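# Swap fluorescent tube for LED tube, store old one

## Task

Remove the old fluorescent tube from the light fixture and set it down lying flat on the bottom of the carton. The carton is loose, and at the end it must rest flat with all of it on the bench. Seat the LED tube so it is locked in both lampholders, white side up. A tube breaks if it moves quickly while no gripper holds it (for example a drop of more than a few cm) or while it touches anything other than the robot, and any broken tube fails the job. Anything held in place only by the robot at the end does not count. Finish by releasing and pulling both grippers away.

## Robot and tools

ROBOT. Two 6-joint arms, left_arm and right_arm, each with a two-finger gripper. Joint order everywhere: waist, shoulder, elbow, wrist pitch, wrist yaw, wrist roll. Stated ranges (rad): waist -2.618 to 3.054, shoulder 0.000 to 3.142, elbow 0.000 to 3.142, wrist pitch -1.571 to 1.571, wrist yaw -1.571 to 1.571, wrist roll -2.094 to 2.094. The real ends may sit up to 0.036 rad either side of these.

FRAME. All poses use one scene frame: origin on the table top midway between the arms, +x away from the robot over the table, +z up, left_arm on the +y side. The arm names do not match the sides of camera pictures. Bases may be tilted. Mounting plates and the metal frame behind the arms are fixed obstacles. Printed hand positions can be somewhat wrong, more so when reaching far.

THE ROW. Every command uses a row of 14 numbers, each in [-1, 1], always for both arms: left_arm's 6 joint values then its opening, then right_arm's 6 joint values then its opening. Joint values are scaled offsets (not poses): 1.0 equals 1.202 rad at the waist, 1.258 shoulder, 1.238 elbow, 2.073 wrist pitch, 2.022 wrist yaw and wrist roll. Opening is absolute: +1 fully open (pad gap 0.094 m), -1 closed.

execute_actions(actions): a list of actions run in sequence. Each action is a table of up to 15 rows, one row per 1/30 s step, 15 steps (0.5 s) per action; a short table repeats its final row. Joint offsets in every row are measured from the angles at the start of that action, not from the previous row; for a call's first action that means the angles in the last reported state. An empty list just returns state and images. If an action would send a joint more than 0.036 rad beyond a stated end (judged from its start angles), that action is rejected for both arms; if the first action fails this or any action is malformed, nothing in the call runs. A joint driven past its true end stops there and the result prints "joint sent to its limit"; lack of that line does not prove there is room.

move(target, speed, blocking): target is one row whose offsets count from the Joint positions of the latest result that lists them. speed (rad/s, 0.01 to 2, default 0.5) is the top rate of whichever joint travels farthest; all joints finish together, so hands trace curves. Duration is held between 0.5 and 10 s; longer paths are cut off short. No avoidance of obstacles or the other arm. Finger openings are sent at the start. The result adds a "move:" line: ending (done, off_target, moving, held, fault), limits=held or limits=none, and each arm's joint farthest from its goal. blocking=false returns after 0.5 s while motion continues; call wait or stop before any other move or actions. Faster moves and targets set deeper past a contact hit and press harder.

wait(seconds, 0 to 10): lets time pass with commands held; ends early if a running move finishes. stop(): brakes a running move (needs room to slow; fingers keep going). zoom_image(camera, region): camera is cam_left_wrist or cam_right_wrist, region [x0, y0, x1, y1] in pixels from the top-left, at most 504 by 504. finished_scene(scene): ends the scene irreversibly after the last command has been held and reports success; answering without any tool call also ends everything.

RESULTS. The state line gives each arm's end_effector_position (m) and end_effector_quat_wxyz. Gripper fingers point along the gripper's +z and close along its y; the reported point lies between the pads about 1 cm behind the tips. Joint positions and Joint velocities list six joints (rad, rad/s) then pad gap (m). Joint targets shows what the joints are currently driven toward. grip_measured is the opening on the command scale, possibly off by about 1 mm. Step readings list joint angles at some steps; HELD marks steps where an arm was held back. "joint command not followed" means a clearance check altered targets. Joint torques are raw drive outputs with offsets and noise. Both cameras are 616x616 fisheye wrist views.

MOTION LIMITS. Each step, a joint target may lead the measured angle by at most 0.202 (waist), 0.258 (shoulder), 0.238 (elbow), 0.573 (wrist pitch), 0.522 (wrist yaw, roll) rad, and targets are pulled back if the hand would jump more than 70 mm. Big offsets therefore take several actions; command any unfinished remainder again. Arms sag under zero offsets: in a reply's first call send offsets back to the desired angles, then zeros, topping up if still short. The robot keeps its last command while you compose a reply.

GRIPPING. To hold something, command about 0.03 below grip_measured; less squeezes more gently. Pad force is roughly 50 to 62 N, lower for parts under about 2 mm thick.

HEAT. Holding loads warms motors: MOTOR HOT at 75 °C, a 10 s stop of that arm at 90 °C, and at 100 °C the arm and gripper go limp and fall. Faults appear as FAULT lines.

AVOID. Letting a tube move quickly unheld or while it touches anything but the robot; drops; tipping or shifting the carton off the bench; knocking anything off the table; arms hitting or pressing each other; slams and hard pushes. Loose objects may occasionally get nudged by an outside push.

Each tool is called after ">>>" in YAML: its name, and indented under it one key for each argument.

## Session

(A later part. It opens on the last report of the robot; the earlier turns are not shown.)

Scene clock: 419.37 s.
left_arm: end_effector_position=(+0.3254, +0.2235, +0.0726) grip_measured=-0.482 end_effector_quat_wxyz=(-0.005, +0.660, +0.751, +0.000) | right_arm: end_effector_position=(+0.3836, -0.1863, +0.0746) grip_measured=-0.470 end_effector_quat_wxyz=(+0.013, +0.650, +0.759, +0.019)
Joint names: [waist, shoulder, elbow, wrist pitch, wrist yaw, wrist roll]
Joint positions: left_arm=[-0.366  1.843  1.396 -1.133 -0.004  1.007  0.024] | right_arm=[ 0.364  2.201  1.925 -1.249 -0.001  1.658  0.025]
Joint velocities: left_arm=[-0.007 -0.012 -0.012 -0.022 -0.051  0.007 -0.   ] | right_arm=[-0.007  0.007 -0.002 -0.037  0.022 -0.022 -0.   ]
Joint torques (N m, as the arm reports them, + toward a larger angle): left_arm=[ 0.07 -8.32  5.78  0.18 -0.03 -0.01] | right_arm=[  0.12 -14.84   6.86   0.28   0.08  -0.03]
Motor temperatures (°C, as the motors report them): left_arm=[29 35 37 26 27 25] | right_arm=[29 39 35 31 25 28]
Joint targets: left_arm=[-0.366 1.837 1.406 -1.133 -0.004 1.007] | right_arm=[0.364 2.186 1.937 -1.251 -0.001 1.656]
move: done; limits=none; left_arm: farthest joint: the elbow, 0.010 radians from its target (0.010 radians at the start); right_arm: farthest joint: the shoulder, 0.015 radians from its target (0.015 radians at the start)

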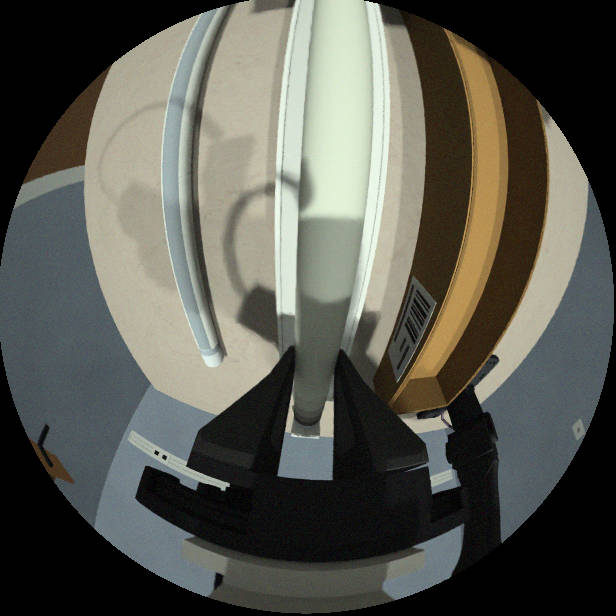

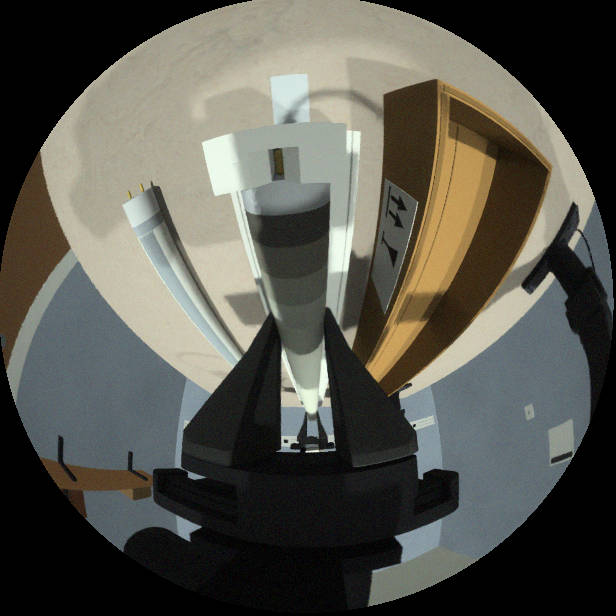

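>>> move:
  target: [0.0, -0.0371, 0.1357, -0.0770, 0.0, 0.0, -0.512, 0.0, -0.012, 0.1607, -0.0888, 0.0, 0.0, -0.50]
  speed: 0.1

Scene clock: 432.13 s.
left_arm: end_effector_position=(+0.3262, +0.2235, +0.1116) grip_measured=-0.486 end_effector_quat_wxyz=(-0.005, +0.660, +0.751, +0.001) | right_arm: end_effector_position=(+0.3829, -0.1866, +0.1161) grip_measured=-0.470 end_effector_quat_wxyz=(+0.015, +0.651, +0.758, +0.021)
Joint names: [waist, shoulder, elbow, wrist pitch, wrist yaw, wrist roll]
Joint positions: left_arm=[-0.366  1.826  1.531 -1.285 -0.005  1.007  0.024] | right_arm=[ 0.364  2.201  2.09  -1.409 -0.     1.661  0.025]
Joint velocities: left_arm=[ 0.002  0.007  0.012 -0.11   0.007  0.095 -0.002] | right_arm=[-0.007  0.002 -0.007 -0.007  0.007 -0.022  0.   ]
Joint torques (N m, as the arm reports them, + toward a larger angle): left_arm=[  0.07 -10.26   7.65   0.08  -0.01  -0.01] | right_arm=[  0.13 -14.54   8.29   0.05   0.    -0.05]
Motor temperatures (°C, as the motors report them): left_arm=[29 36 38 26 27 25] | right_arm=[29 41 35 31 25 28]
Joint targets: left_arm=[-0.366 1.797 1.564 -1.293 -0.004 1.007] | right_arm=[0.364 2.186 2.124 -1.433 -0.001 1.657]
move: off_target (left_arm, right_arm); limits=none; left_arm: farthest joint: the elbow, 0.033 radians from its target (0.168 radians at the start); right_arm: farthest joint: the elbow, 0.034 radians from its target (0.199 radians at the start)

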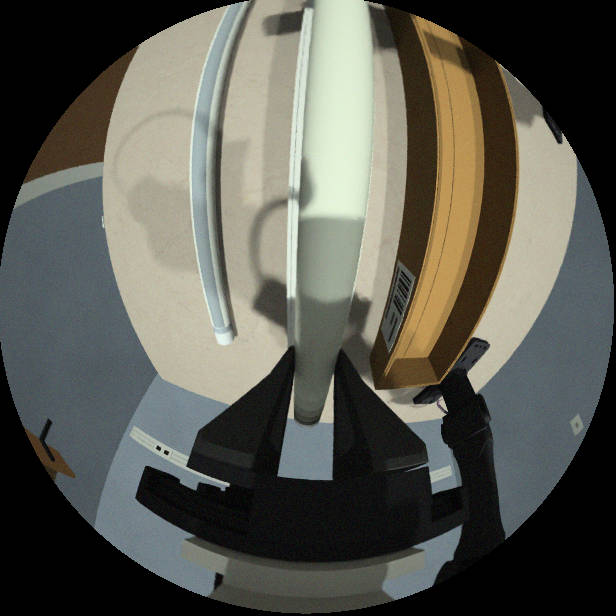

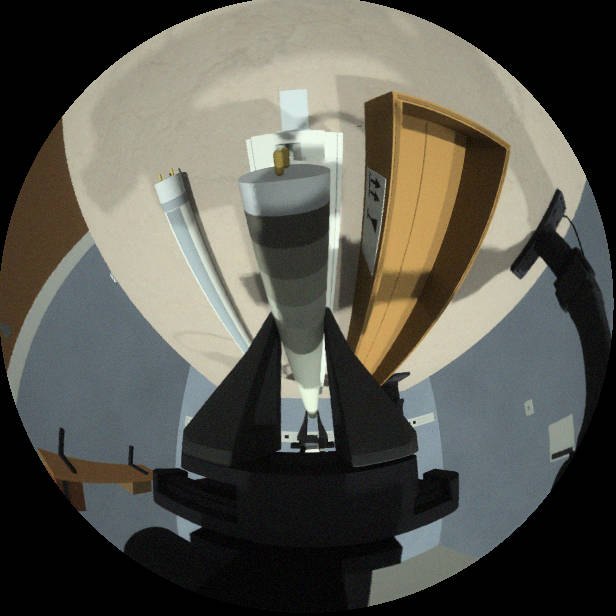

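>>> move:
  target: [-0.2933, -0.2725, -0.2914, 0.0188, 0.0, -0.1976, -0.512, -0.0288, -0.3899, -0.5389, 0.0987, 0.0, -0.0396, -0.50]
  speed: 0.3

Scene clock: 463.13 s.
left_arm: end_effector_position=(+0.2011, +0.1881, +0.1114) grip_measured=-0.486 end_effector_quat_wxyz=(-0.008, +0.643, +0.766, +0.005) | right_arm: end_effector_position=(+0.2780, -0.2201, +0.1115) grip_measured=-0.470 end_effector_quat_wxyz=(+0.012, +0.635, +0.772, +0.018)
Joint names: [waist, shoulder, elbow, wrist pitch, wrist yaw, wrist roll]
Joint positions: left_arm=[-0.711  1.512  1.183 -1.258 -0.008  0.617  0.024] | right_arm=[ 0.34   1.748  1.433 -1.214 -0.003  1.593  0.025]
Joint velocities: left_arm=[-0.002 -0.007 -0.007 -0.081 -0.007 -0.066  0.   ] | right_arm=[-0.007 -0.007  0.007 -0.037 -0.007 -0.051  0.001]
Joint torques (N m, as the arm reports them, + toward a larger angle): left_arm=[-0.67 -7.32  4.06  0.32  0.   -0.1 ] | right_arm=[ -0.9  -12.3    5.24   0.39   0.09  -0.11]
Motor temperatures (°C, as the motors report them): left_arm=[29 38 41 26 27 25] | right_arm=[29 43 35 30 25 28]
Joint targets: left_arm=[-0.719 1.483 1.170 -1.246 -0.006 0.607] | right_arm=[0.330 1.711 1.423 -1.204 -0.000 1.581]
move: off_target (left_arm, right_arm); limits=none; left_arm: farthest joint: the shoulder, 0.029 radians from its target (0.343 radians at the start); right_arm: farthest joint: the shoulder, 0.037 radians from its target (0.491 radians at the start)

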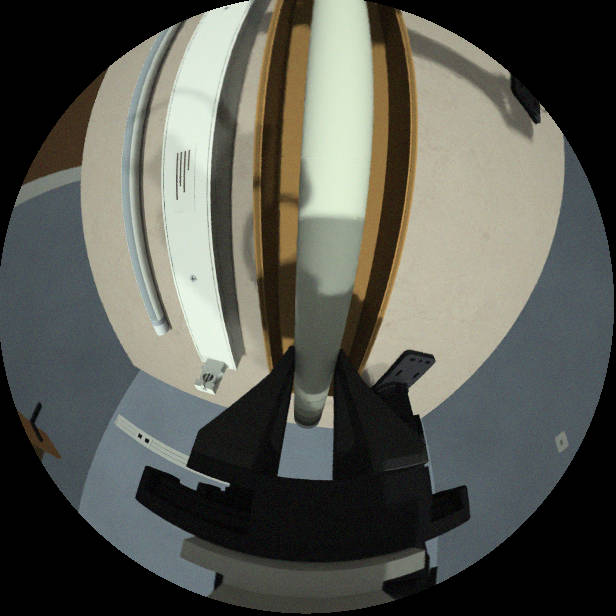

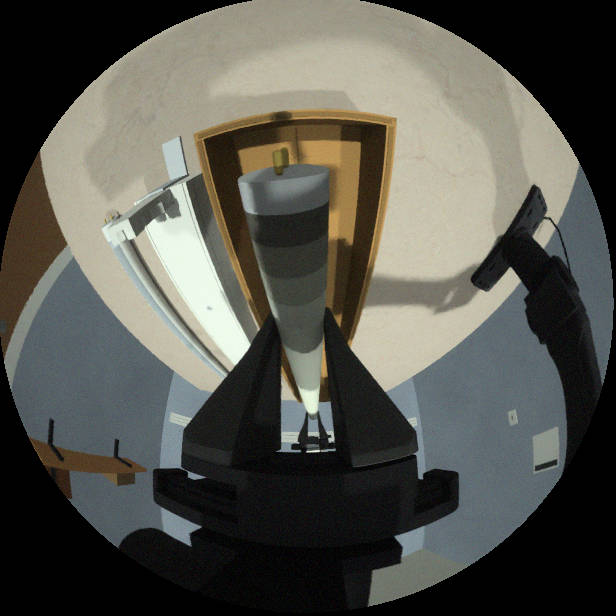

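>>> zoom_image:
  camera: "cam_right_wrist"
  region: [185, 95, 405, 255]

>>> zoom_image:
  camera: "cam_left_wrist"
  region: [180, 300, 400, 460]

Region (185, 95, 405, 255) of cam_right_wrist's 616x616 image, scaled by 2.291, with more detail than that image has; it fills the top 367 rows of this view, and the rest is white.

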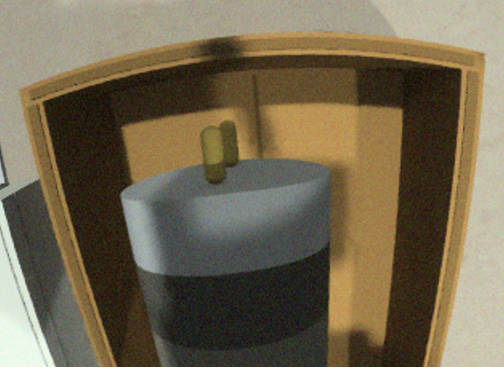

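Region (180, 300, 400, 460) of cam_left_wrist's 616x616 image, scaled by 2.291, with more detail than that image has; it fills the top 367 rows of this view, and the rest is white.

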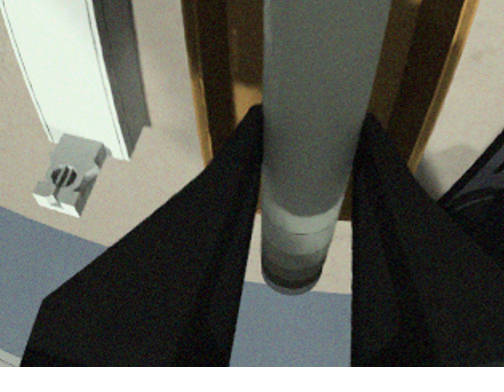

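>>> move:
  target: [0.0, 0.0701, -0.2232, 0.1725, 0.0, 0.0, -0.512, 0.0, 0.0553, -0.2107, 0.1555, 0.0, 0.0, -0.50]
  speed: 0.18

Scene clock: 484.57 s.
left_arm: end_effector_position=(+0.2000, +0.1886, +0.0286) grip_measured=-0.486 end_effector_quat_wxyz=(-0.008, +0.644, +0.765, +0.004) | right_arm: end_effector_position=(+0.2760, -0.2200, +0.0312) grip_measured=-0.470 end_effector_quat_wxyz=(+0.011, +0.636, +0.771, +0.018)
Joint names: [waist, shoulder, elbow, wrist pitch, wrist yaw, wrist roll]
Joint positions: left_arm=[-0.711  1.592  0.92  -0.915 -0.006  0.618  0.024] | right_arm=[ 0.34   1.811  1.182 -0.9   -0.006  1.596  0.025]
Joint velocities: left_arm=[ 0.017 -0.007 -0.002 -0.11   0.007 -0.051 -0.   ] | right_arm=[ 0.012  0.007  0.007  0.022 -0.007  0.022  0.   ]
Joint torques (N m, as the arm reports them, + toward a larger angle): left_arm=[ 0.06 -4.55  3.67  0.37 -0.05 -0.01] | right_arm=[-0.13 -8.55  4.9   0.41  0.09 -0.03]
Motor temperatures (°C, as the motors report them): left_arm=[29 36 38 26 27 25] | right_arm=[29 41 33 30 25 28]
Joint targets: left_arm=[-0.711 1.600 0.907 -0.900 -0.008 0.618] | right_arm=[0.340 1.817 1.172 -0.891 -0.003 1.593]
move: done; limits=none; left_arm: farthest joint: the wrist pitch, 0.015 radians from its target (0.357 radians at the start); right_arm: farthest joint: the elbow, 0.010 radians from its target (0.261 radians at the start)

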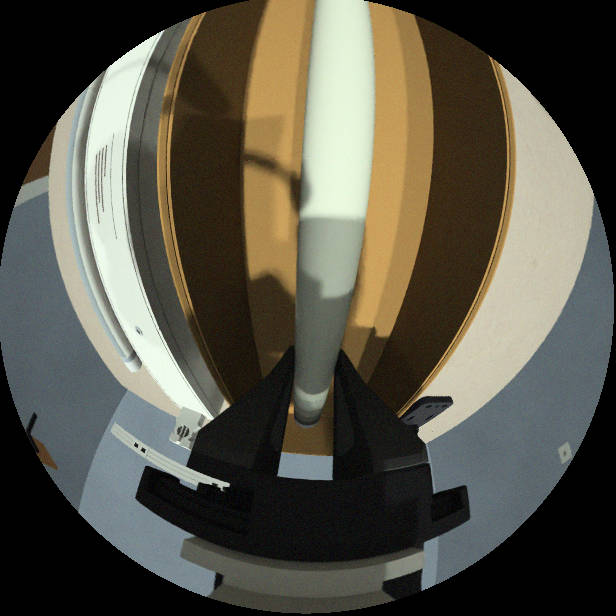

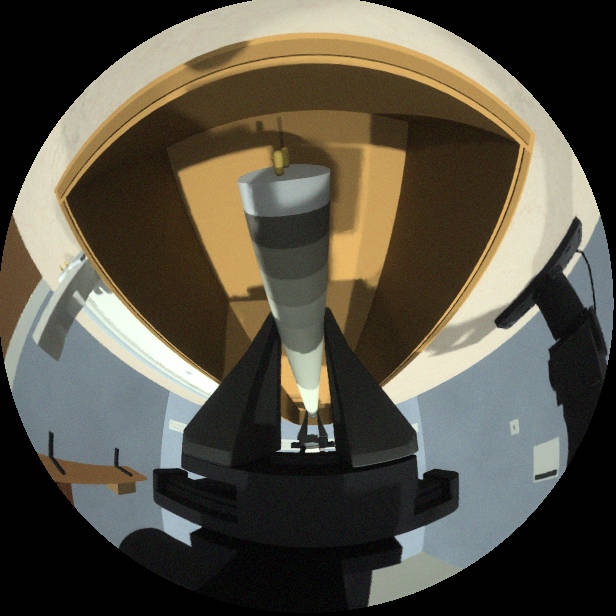

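>>> move:
  target: [0.0, 0.0174, -0.0272, 0.0224, 0.0, 0.0, -0.512, 0.0, 0.0137, -0.0219, 0.0175, 0.0, 0.0, -0.50]
  speed: 0.04

Scene clock: 495.87 s.
left_arm: end_effector_position=(+0.2009, +0.1883, +0.0241) grip_measured=-0.486 end_effector_quat_wxyz=(-0.005, +0.644, +0.765, +0.004) | right_arm: end_effector_position=(+0.2769, -0.2203, +0.0251) grip_measured=-0.470 end_effector_quat_wxyz=(+0.013, +0.636, +0.771, +0.019)
Joint names: [waist, shoulder, elbow, wrist pitch, wrist yaw, wrist roll]
Joint positions: left_arm=[-0.711  1.598  0.906 -0.89  -0.008  0.618  0.024] | right_arm=[ 0.34   1.819  1.166 -0.871 -0.003  1.596  0.025]
Joint velocities: left_arm=[-0.012 -0.007 -0.012  0.007 -0.022 -0.051  0.001] | right_arm=[-0.007 -0.012  0.007 -0.022 -0.081 -0.022 -0.   ]
Joint torques (N m, as the arm reports them, + toward a larger angle): left_arm=[ 0.07 -3.94  3.15  0.45 -0.01 -0.01] | right_arm=[ 0.02 -8.49  4.94  0.4   0.01 -0.01]
Motor temperatures (°C, as the motors report them): left_arm=[29 35 37 26 27 25] | right_arm=[29 40 33 30 25 28]
Joint targets: left_arm=[-0.711 1.614 0.887 -0.869 -0.006 0.618] | right_arm=[0.340 1.828 1.155 -0.864 -0.006 1.596]
move: off_target (left_arm); limits=none; left_arm: farthest joint: the wrist pitch, 0.022 radians from its target (0.047 radians at the start); right_arm: farthest joint: the elbow, 0.011 radians from its target (0.027 radians at the start)

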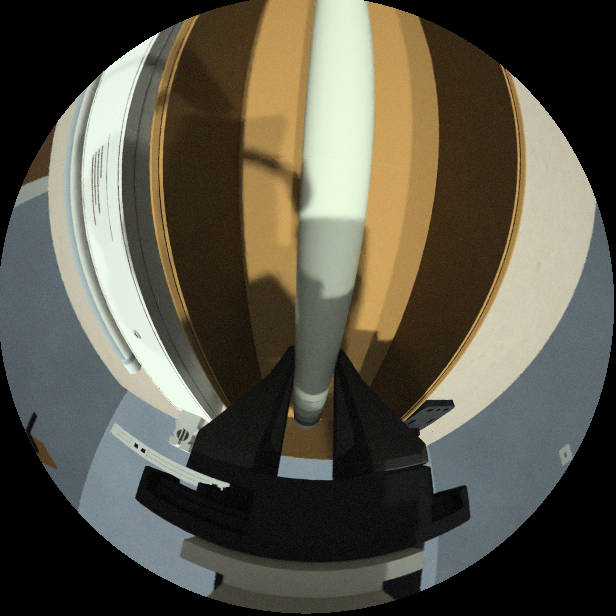

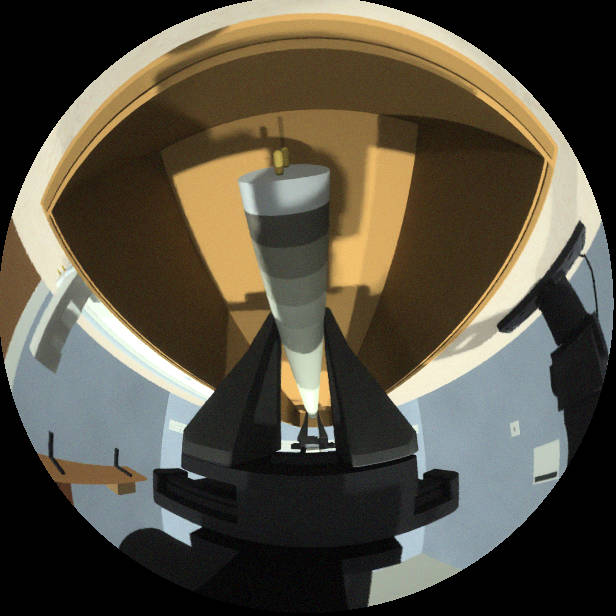

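>>> move:
  target: [0.0, 0.003, -0.004, 0.0, 0.0, 0.0, -0.512, 0.0, 0.0118, -0.0168, 0.0114, 0.0, 0.0, -0.50]
  speed: 0.03

Scene clock: 499.07 s.
left_arm: end_effector_position=(+0.2008, +0.1884, +0.0241) grip_measured=-0.486 end_effector_quat_wxyz=(-0.005, +0.644, +0.765, +0.004) | right_arm: end_effector_position=(+0.2774, -0.2202, +0.0251) grip_measured=-0.470 end_effector_quat_wxyz=(+0.014, +0.636, +0.771, +0.020)
Joint names: [waist, shoulder, elbow, wrist pitch, wrist yaw, wrist roll]
Joint positions: left_arm=[-0.711  1.598  0.906 -0.891 -0.008  0.618  0.024] | right_arm=[ 0.34   1.819  1.166 -0.869 -0.003  1.596  0.025]
Joint velocities: left_arm=[-0.002 -0.002 -0.012 -0.081 -0.051  0.007  0.   ] | right_arm=[-0.007 -0.007  0.002  0.037 -0.007  0.007  0.001]
Joint torques (N m, as the arm reports them, + toward a larger angle): left_arm=[ 0.06 -4.94  4.31  0.19 -0.03 -0.01] | right_arm=[ 0.02 -7.98  4.09  0.57  0.03  0.01]
Motor temperatures (°C, as the motors report them): left_arm=[29 35 37 26 27 25] | right_arm=[29 39 33 30 25 28]
Joint targets: left_arm=[-0.711 1.602 0.901 -0.890 -0.008 0.618] | right_arm=[0.340 1.834 1.145 -0.848 -0.003 1.596]
move: off_target (right_arm); limits=none; left_arm: farthest joint: the elbow, 0.005 radians from its target (0.005 radians at the start); right_arm: farthest joint: the wrist pitch, 0.022 radians from its target (0.024 radians at the start)

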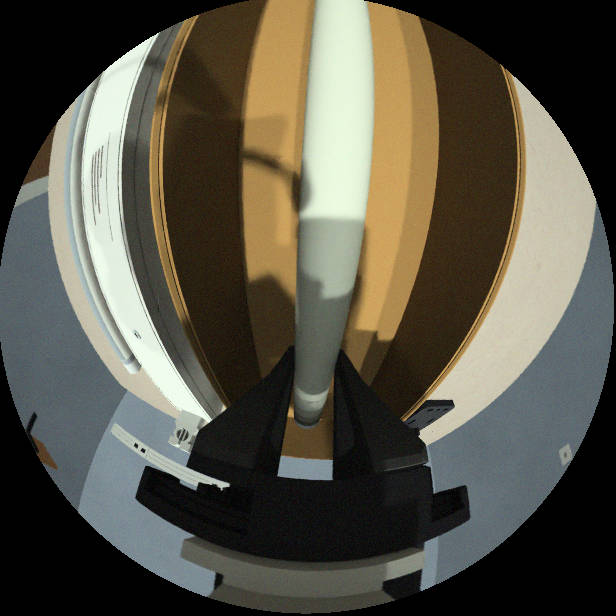

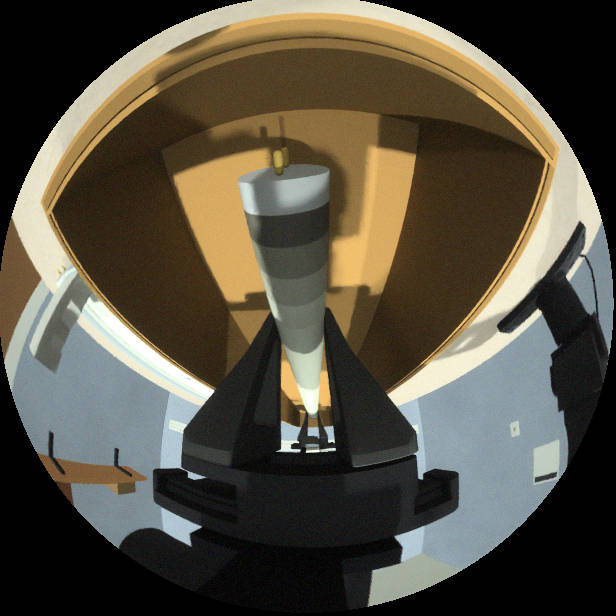

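>>> move:
  target: [0.0, -0.006, 0.008, 0.0, 0.0, 0.0, -0.27, 0.0, -0.008, 0.008, -0.002, 0.0, 0.0, -0.26]
  speed: 0.05

>>> move:
  target: [0.0, -0.0914, 0.2504, -0.1795, 0.0, 0.0, -0.27, 0.0, -0.0843, 0.2431, -0.1761, 0.0, 0.0, -0.26]
  speed: 0.3

Scene clock: 502.60 s.
left_arm: end_effector_position=(+0.2008, +0.1884, +0.0241) grip_measured=-0.273 end_effector_quat_wxyz=(-0.005, +0.644, +0.765, +0.004) | right_arm: end_effector_position=(+0.2774, -0.2202, +0.0251) grip_measured=-0.263 end_effector_quat_wxyz=(+0.014, +0.636, +0.771, +0.020)
Joint names: [waist, shoulder, elbow, wrist pitch, wrist yaw, wrist roll]
Joint positions: left_arm=[-0.711  1.598  0.906 -0.891 -0.008  0.618  0.034] | right_arm=[ 0.34   1.819  1.166 -0.869 -0.003  1.596  0.035]
Joint velocities: left_arm=[ 0.012 -0.002  0.002 -0.022  0.037 -0.022 -0.001] | right_arm=[ 0.007  0.007 -0.002 -0.007  0.037  0.007 -0.   ]
Joint torques (N m, as the arm reports them, + toward a larger angle): left_arm=[ 0.06 -5.89  5.44  0.19 -0.03 -0.01] | right_arm=[  0.07 -10.01   6.24   0.28   0.    -0.04]
Motor temperatures (°C, as the motors report them): left_arm=[29 35 37 26 27 25] | right_arm=[29 39 33 30 25 28]
Joint targets: left_arm=[-0.711 1.590 0.916 -0.891 -0.008 0.618] | right_arm=[0.340 1.809 1.176 -0.874 -0.003 1.596]
move: done; limits=none; left_arm: farthest joint: the elbow, 0.009 radians from its target (0.009 radians at the start); right_arm: farthest joint: the shoulder, 0.010 radians from its target (0.010 radians at the start)

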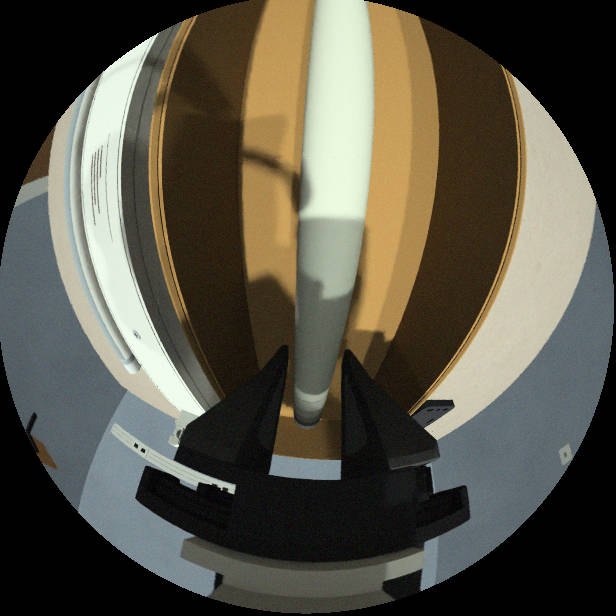

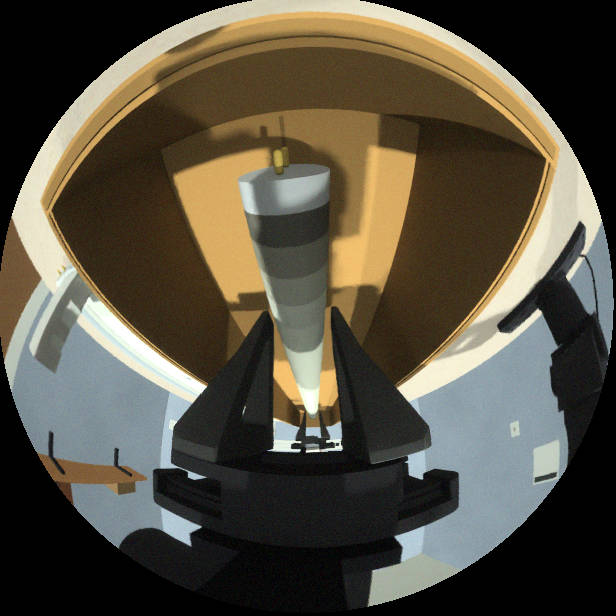

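Scene clock: 504.53 s.
left_arm: end_effector_position=(+0.2023, +0.1870, +0.1134) grip_measured=-0.273 end_effector_quat_wxyz=(-0.002, +0.644, +0.765, +0.004) | right_arm: end_effector_position=(+0.2789, -0.2198, +0.1132) grip_measured=-0.263 end_effector_quat_wxyz=(+0.013, +0.636, +0.771, +0.020)
Joint names: [waist, shoulder, elbow, wrist pitch, wrist yaw, wrist roll]
Joint positions: left_arm=[-0.711  1.507  1.186 -1.255 -0.008  0.618  0.034] | right_arm=[ 0.34   1.746  1.437 -1.214 -0.003  1.596  0.035]
Joint velocities: left_arm=[-0.007 -0.012 -0.002 -0.037 -0.007 -0.051  0.   ] | right_arm=[ 0.007  0.002 -0.002 -0.022 -0.022 -0.007  0.001]
Joint torques (N m, as the arm reports them, + toward a larger angle): left_arm=[ 0.05 -6.87  7.42  0.11 -0.03 -0.01] | right_arm=[ -0.09 -12.     7.95   0.13   0.07   0.01]
Motor temperatures (°C, as the motors report them): left_arm=[29 35 38 26 27 25] | right_arm=[29 39 33 30 25 28]
Joint targets: left_arm=[-0.711 1.483 1.216 -1.263 -0.008 0.618] | right_arm=[0.340 1.713 1.467 -1.235 -0.003 1.596]
move: off_target (left_arm, right_arm); limits=none; left_arm: farthest joint: the elbow, 0.030 radians from its target (0.310 radians at the start); right_arm: farthest joint: the shoulder, 0.033 radians from its target (0.106 radians at the start)

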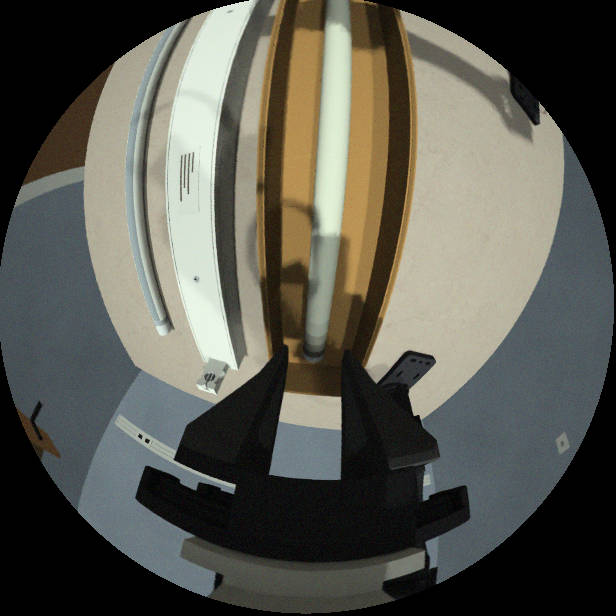

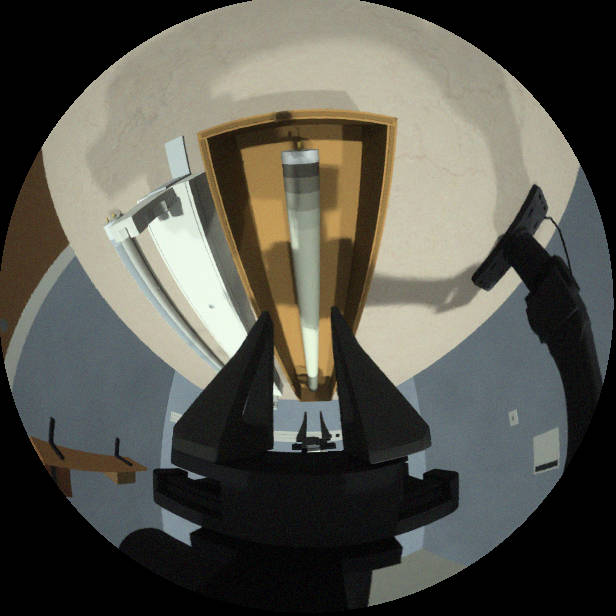

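>>> move:
  target: [0.3576, 0.1723, 0.0341, 0.2915, -0.0988, 0.251, -0.1, 0.0248, 0.3797, 0.4307, 0.158, 0.0232, 0.0292, -0.1]
  speed: 0.4

Scene clock: 600.77 s.
left_arm: end_effector_position=(+0.3999, +0.2618, +0.0797) grip_measured=-0.103 end_effector_quat_wxyz=(+0.138, +0.642, +0.737, +0.161) | right_arm: end_effector_position=(+0.4682, -0.1739, +0.0847) grip_measured=-0.103 end_effector_quat_wxyz=(+0.122, +0.640, +0.745, +0.143)
Joint names: [waist, shoulder, elbow, wrist pitch, wrist yaw, wrist roll]
Joint positions: left_arm=[-0.285  1.718  1.186 -0.659 -0.2    1.119  0.042] | right_arm=[ 0.359  2.224  1.934 -0.902  0.03   1.649  0.042]
Joint velocities: left_arm=[ 0.002  0.007 -0.007  0.022 -0.051  0.007 -0.001] | right_arm=[-0.007 -0.007 -0.017 -0.022  0.022 -0.037  0.001]
Joint torques (N m, as the arm reports them, + toward a larger angle): left_arm=[ 0.43 -6.77  8.75  1.07 -0.22  0.06] | right_arm=[  1.05 -14.36   8.98   1.04   0.21   0.07]
Motor temperatures (°C, as the motors report them): left_arm=[29 36 43 26 27 25] | right_arm=[29 42 36 29 25 28]
Joint targets: left_arm=[-0.282 1.723 1.228 -0.650 -0.208 1.126] | right_arm=[0.370 2.223 1.970 -0.887 0.044 1.656]
move: off_target (left_arm, right_arm); limits=none; left_arm: farthest joint: the elbow, 0.042 radians from its target (0.042 radians at the start); right_arm: farthest joint: the elbow, 0.036 radians from its target (0.533 radians at the start)

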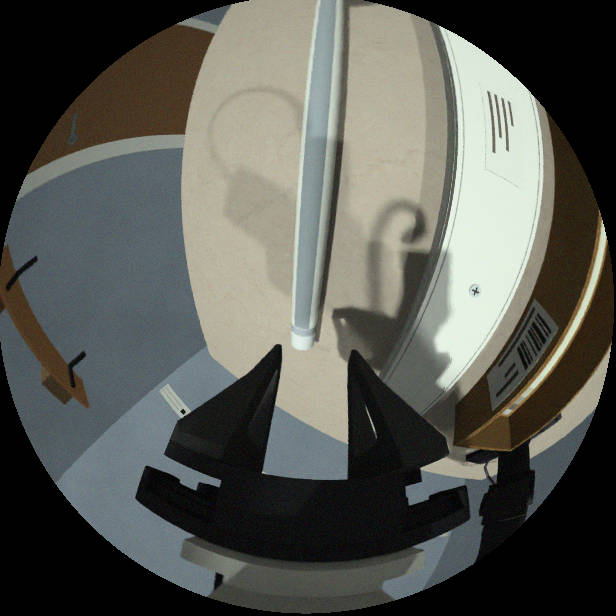

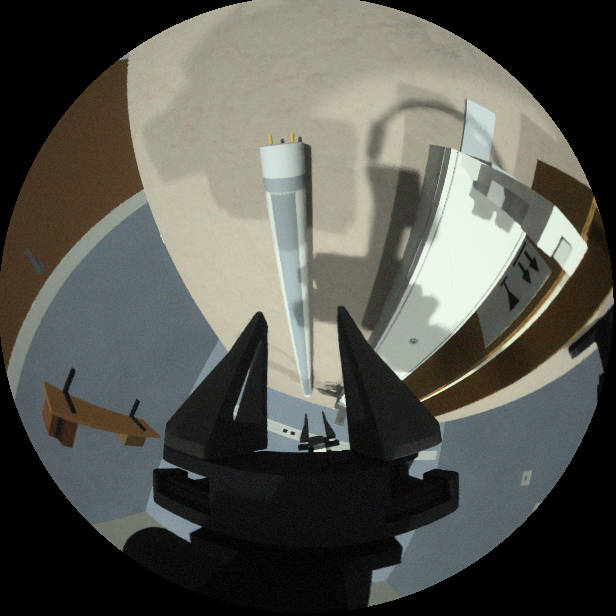

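I'll re-read the current state first.

>>> execute_actions:
  actions: []

Scene clock: 622.67 s.
left_arm: end_effector_position=(+0.4000, +0.2618, +0.0797) grip_measured=-0.103 end_effector_quat_wxyz=(+0.138, +0.643, +0.736, +0.161) | right_arm: end_effector_position=(+0.4682, -0.1739, +0.0847) grip_measured=-0.103 end_effector_quat_wxyz=(+0.122, +0.640, +0.745, +0.143)
Joint names: [waist, shoulder, elbow, wrist pitch, wrist yaw, wrist roll]
Joint positions: left_arm=[-0.285  1.718  1.186 -0.659 -0.2    1.119  0.042] | right_arm=[ 0.359  2.224  1.934 -0.902  0.03   1.649  0.042]
Joint velocities: left_arm=[ 0.007 -0.002  0.007 -0.11   0.007 -0.066 -0.   ] | right_arm=[-0.007 -0.002 -0.012 -0.022 -0.081  0.007 -0.001]
Joint torques (N m, as the arm reports them, + toward a larger angle): left_arm=[ 0.42 -6.78  8.73  1.06 -0.23  0.06] | right_arm=[  0.98 -14.46   8.9    1.11   0.21   0.03]
Motor temperatures (°C, as the motors report them): left_arm=[29 36 45 27 27 25] | right_arm=[29 44 37 30 25 28]
Joint targets: left_arm=[-0.282 1.723 1.228 -0.650 -0.208 1.126] | right_arm=[0.370 2.223 1.970 -0.887 0.044 1.656]

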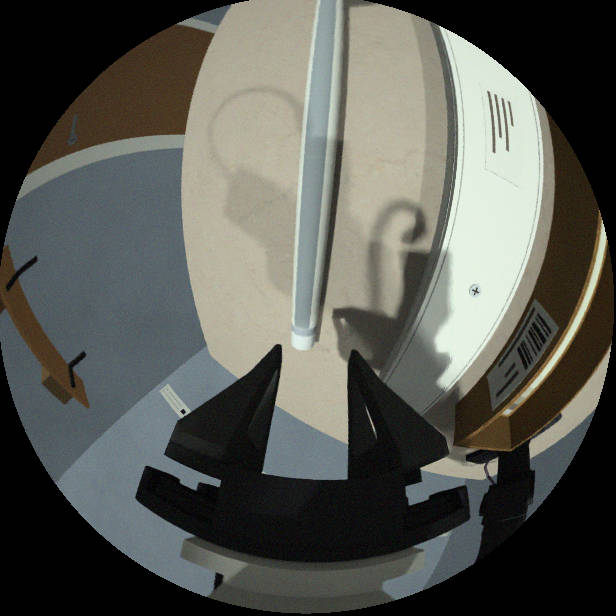

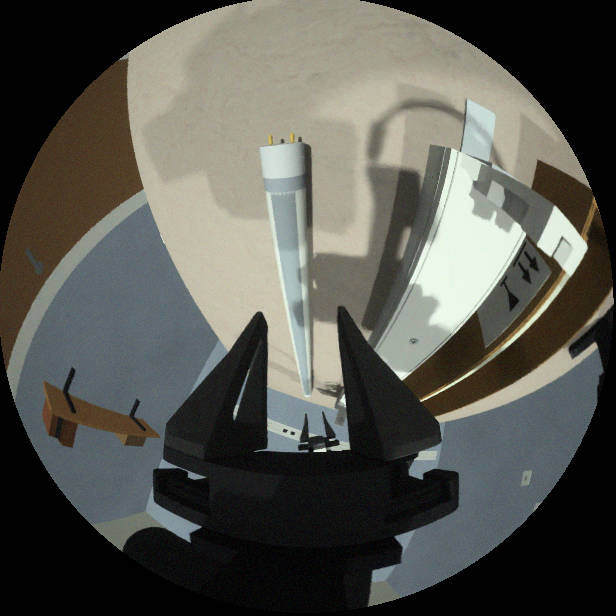

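>>> zoom_image:
  camera: "cam_right_wrist"
  region: [230, 110, 350, 230]

>>> zoom_image:
  camera: "cam_left_wrist"
  region: [240, 260, 380, 400]

Region (230, 110, 350, 230) of cam_right_wrist's 616x616 image, scaled by 4.200, with more detail than that image has.

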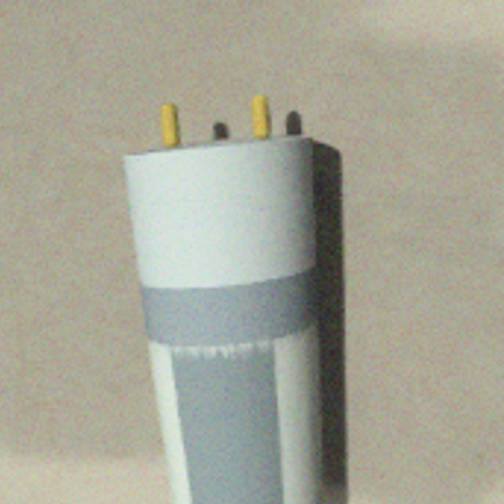

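Region (240, 260, 380, 400) of cam_left_wrist's 616x616 image, scaled by 3.600, with more detail than that image has.

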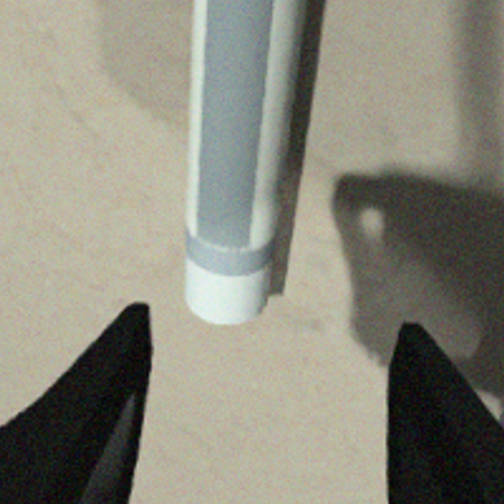

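>>> zoom_image:
  camera: "cam_right_wrist"
  region: [290, 350, 410, 450]

>>> zoom_image:
  camera: "cam_right_wrist"
  region: [420, 80, 540, 200]

Region (290, 350, 410, 450) of cam_right_wrist's 616x616 image, scaled by 4.200, with more detail than that image has.

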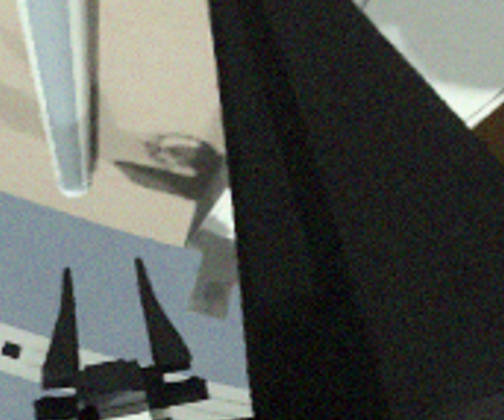

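Region (420, 80, 540, 200) of cam_right_wrist's 616x616 image, scaled by 4.200, with more detail than that image has.

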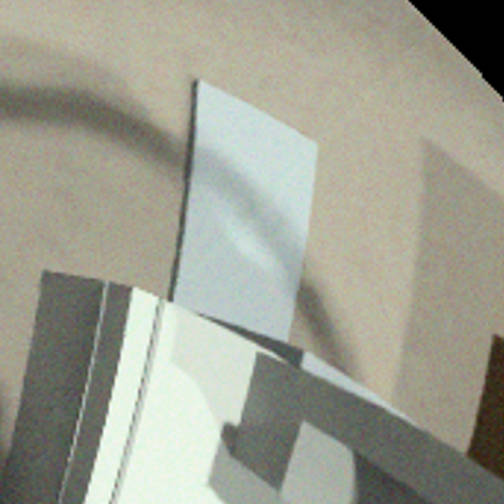

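>>> move:
  target: [0.0403, 0.1115, 0.0393, 0.0697, 0.0123, 0.0213, -0.1, 0, 0.0511, -0.0725, 0.0977, 0.008, 0, -0.1]
  speed: 0.25

Scene clock: 728.20 s.
left_arm: end_effector_position=(+0.4301, +0.2662, +0.0448) grip_measured=-0.103 end_effector_quat_wxyz=(+0.142, +0.641, +0.737, +0.163) | right_arm: end_effector_position=(+0.4856, -0.1702, +0.0411) grip_measured=-0.103 end_effector_quat_wxyz=(+0.135, +0.637, +0.742, +0.159)
Joint names: [waist, shoulder, elbow, wrist pitch, wrist yaw, wrist roll]
Joint positions: left_arm=[-0.244  1.854  1.202 -0.523 -0.185  1.156  0.042] | right_arm=[ 0.359  2.289  1.852 -0.716  0.033  1.649  0.042]
Joint velocities: left_arm=[ 0.012 -0.012  0.017 -0.037  0.051 -0.022 -0.001] | right_arm=[ 0.017  0.002 -0.002  0.007  0.007 -0.037  0.   ]
Joint torques (N m, as the arm reports them, + toward a larger angle): left_arm=[ 0.8  -7.83  7.85  1.08 -0.01  0.06] | right_arm=[ -0.04 -14.71   5.91   1.12   0.23  -0.04]
Motor temperatures (°C, as the motors report them): left_arm=[29 37 48 28 27 25] | right_arm=[29 46 38 31 25 28]
Joint targets: left_arm=[-0.237 1.858 1.235 -0.515 -0.175 1.162] | right_arm=[0.359 2.289 1.844 -0.699 0.046 1.649]
move: off_target (left_arm); limits=none; left_arm: farthest joint: the elbow, 0.033 radians from its target (0.049 radians at the start); right_arm: farthest joint: the wrist pitch, 0.016 radians from its target (0.203 radians at the start)

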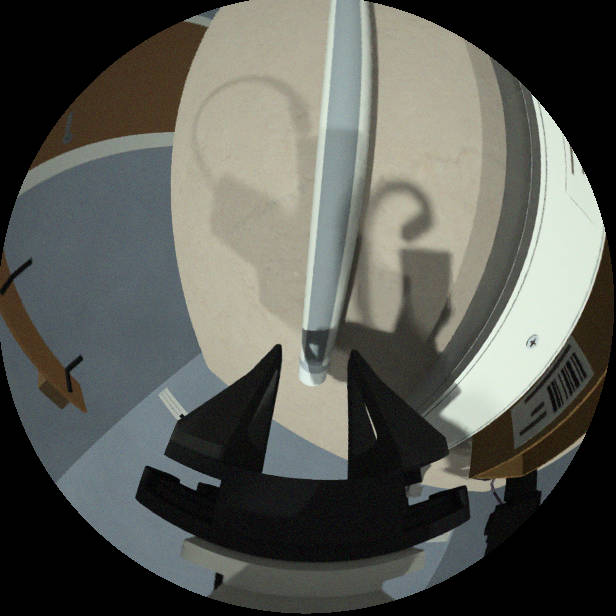

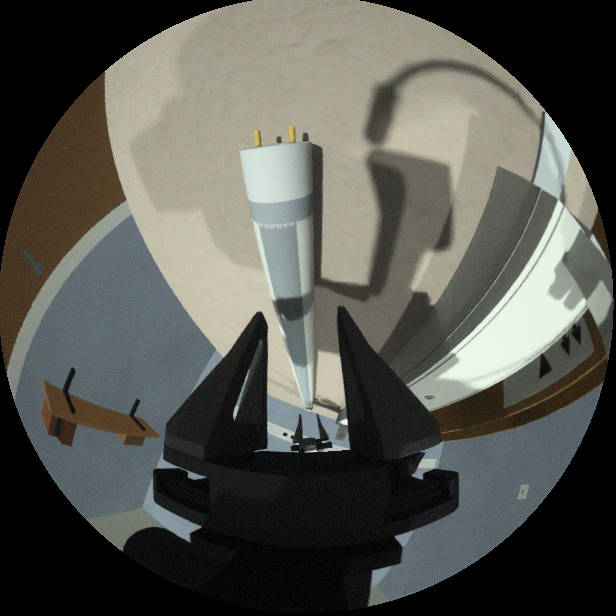

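>>> zoom_image:
  camera: "cam_left_wrist"
  region: [250, 240, 400, 400]

>>> zoom_image:
  camera: "cam_right_wrist"
  region: [210, 110, 390, 340]

Region (250, 240, 400, 400) of cam_left_wrist's 616x616 image, scaled by 3.150, with more detail than that image has; it fills the left 472 columns of this view, and the rest is white.

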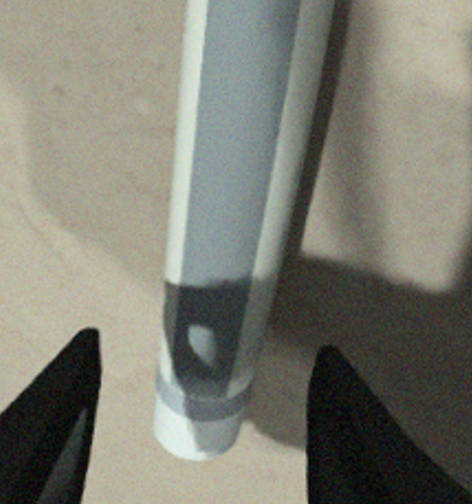

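Region (210, 110, 390, 340) of cam_right_wrist's 616x616 image, scaled by 2.191, with more detail than that image has; it fills the left 394 columns of this view, and the rest is white.

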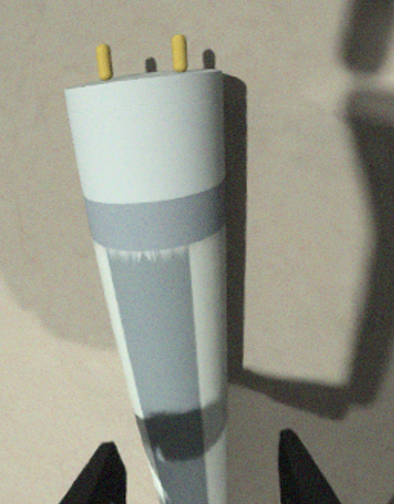

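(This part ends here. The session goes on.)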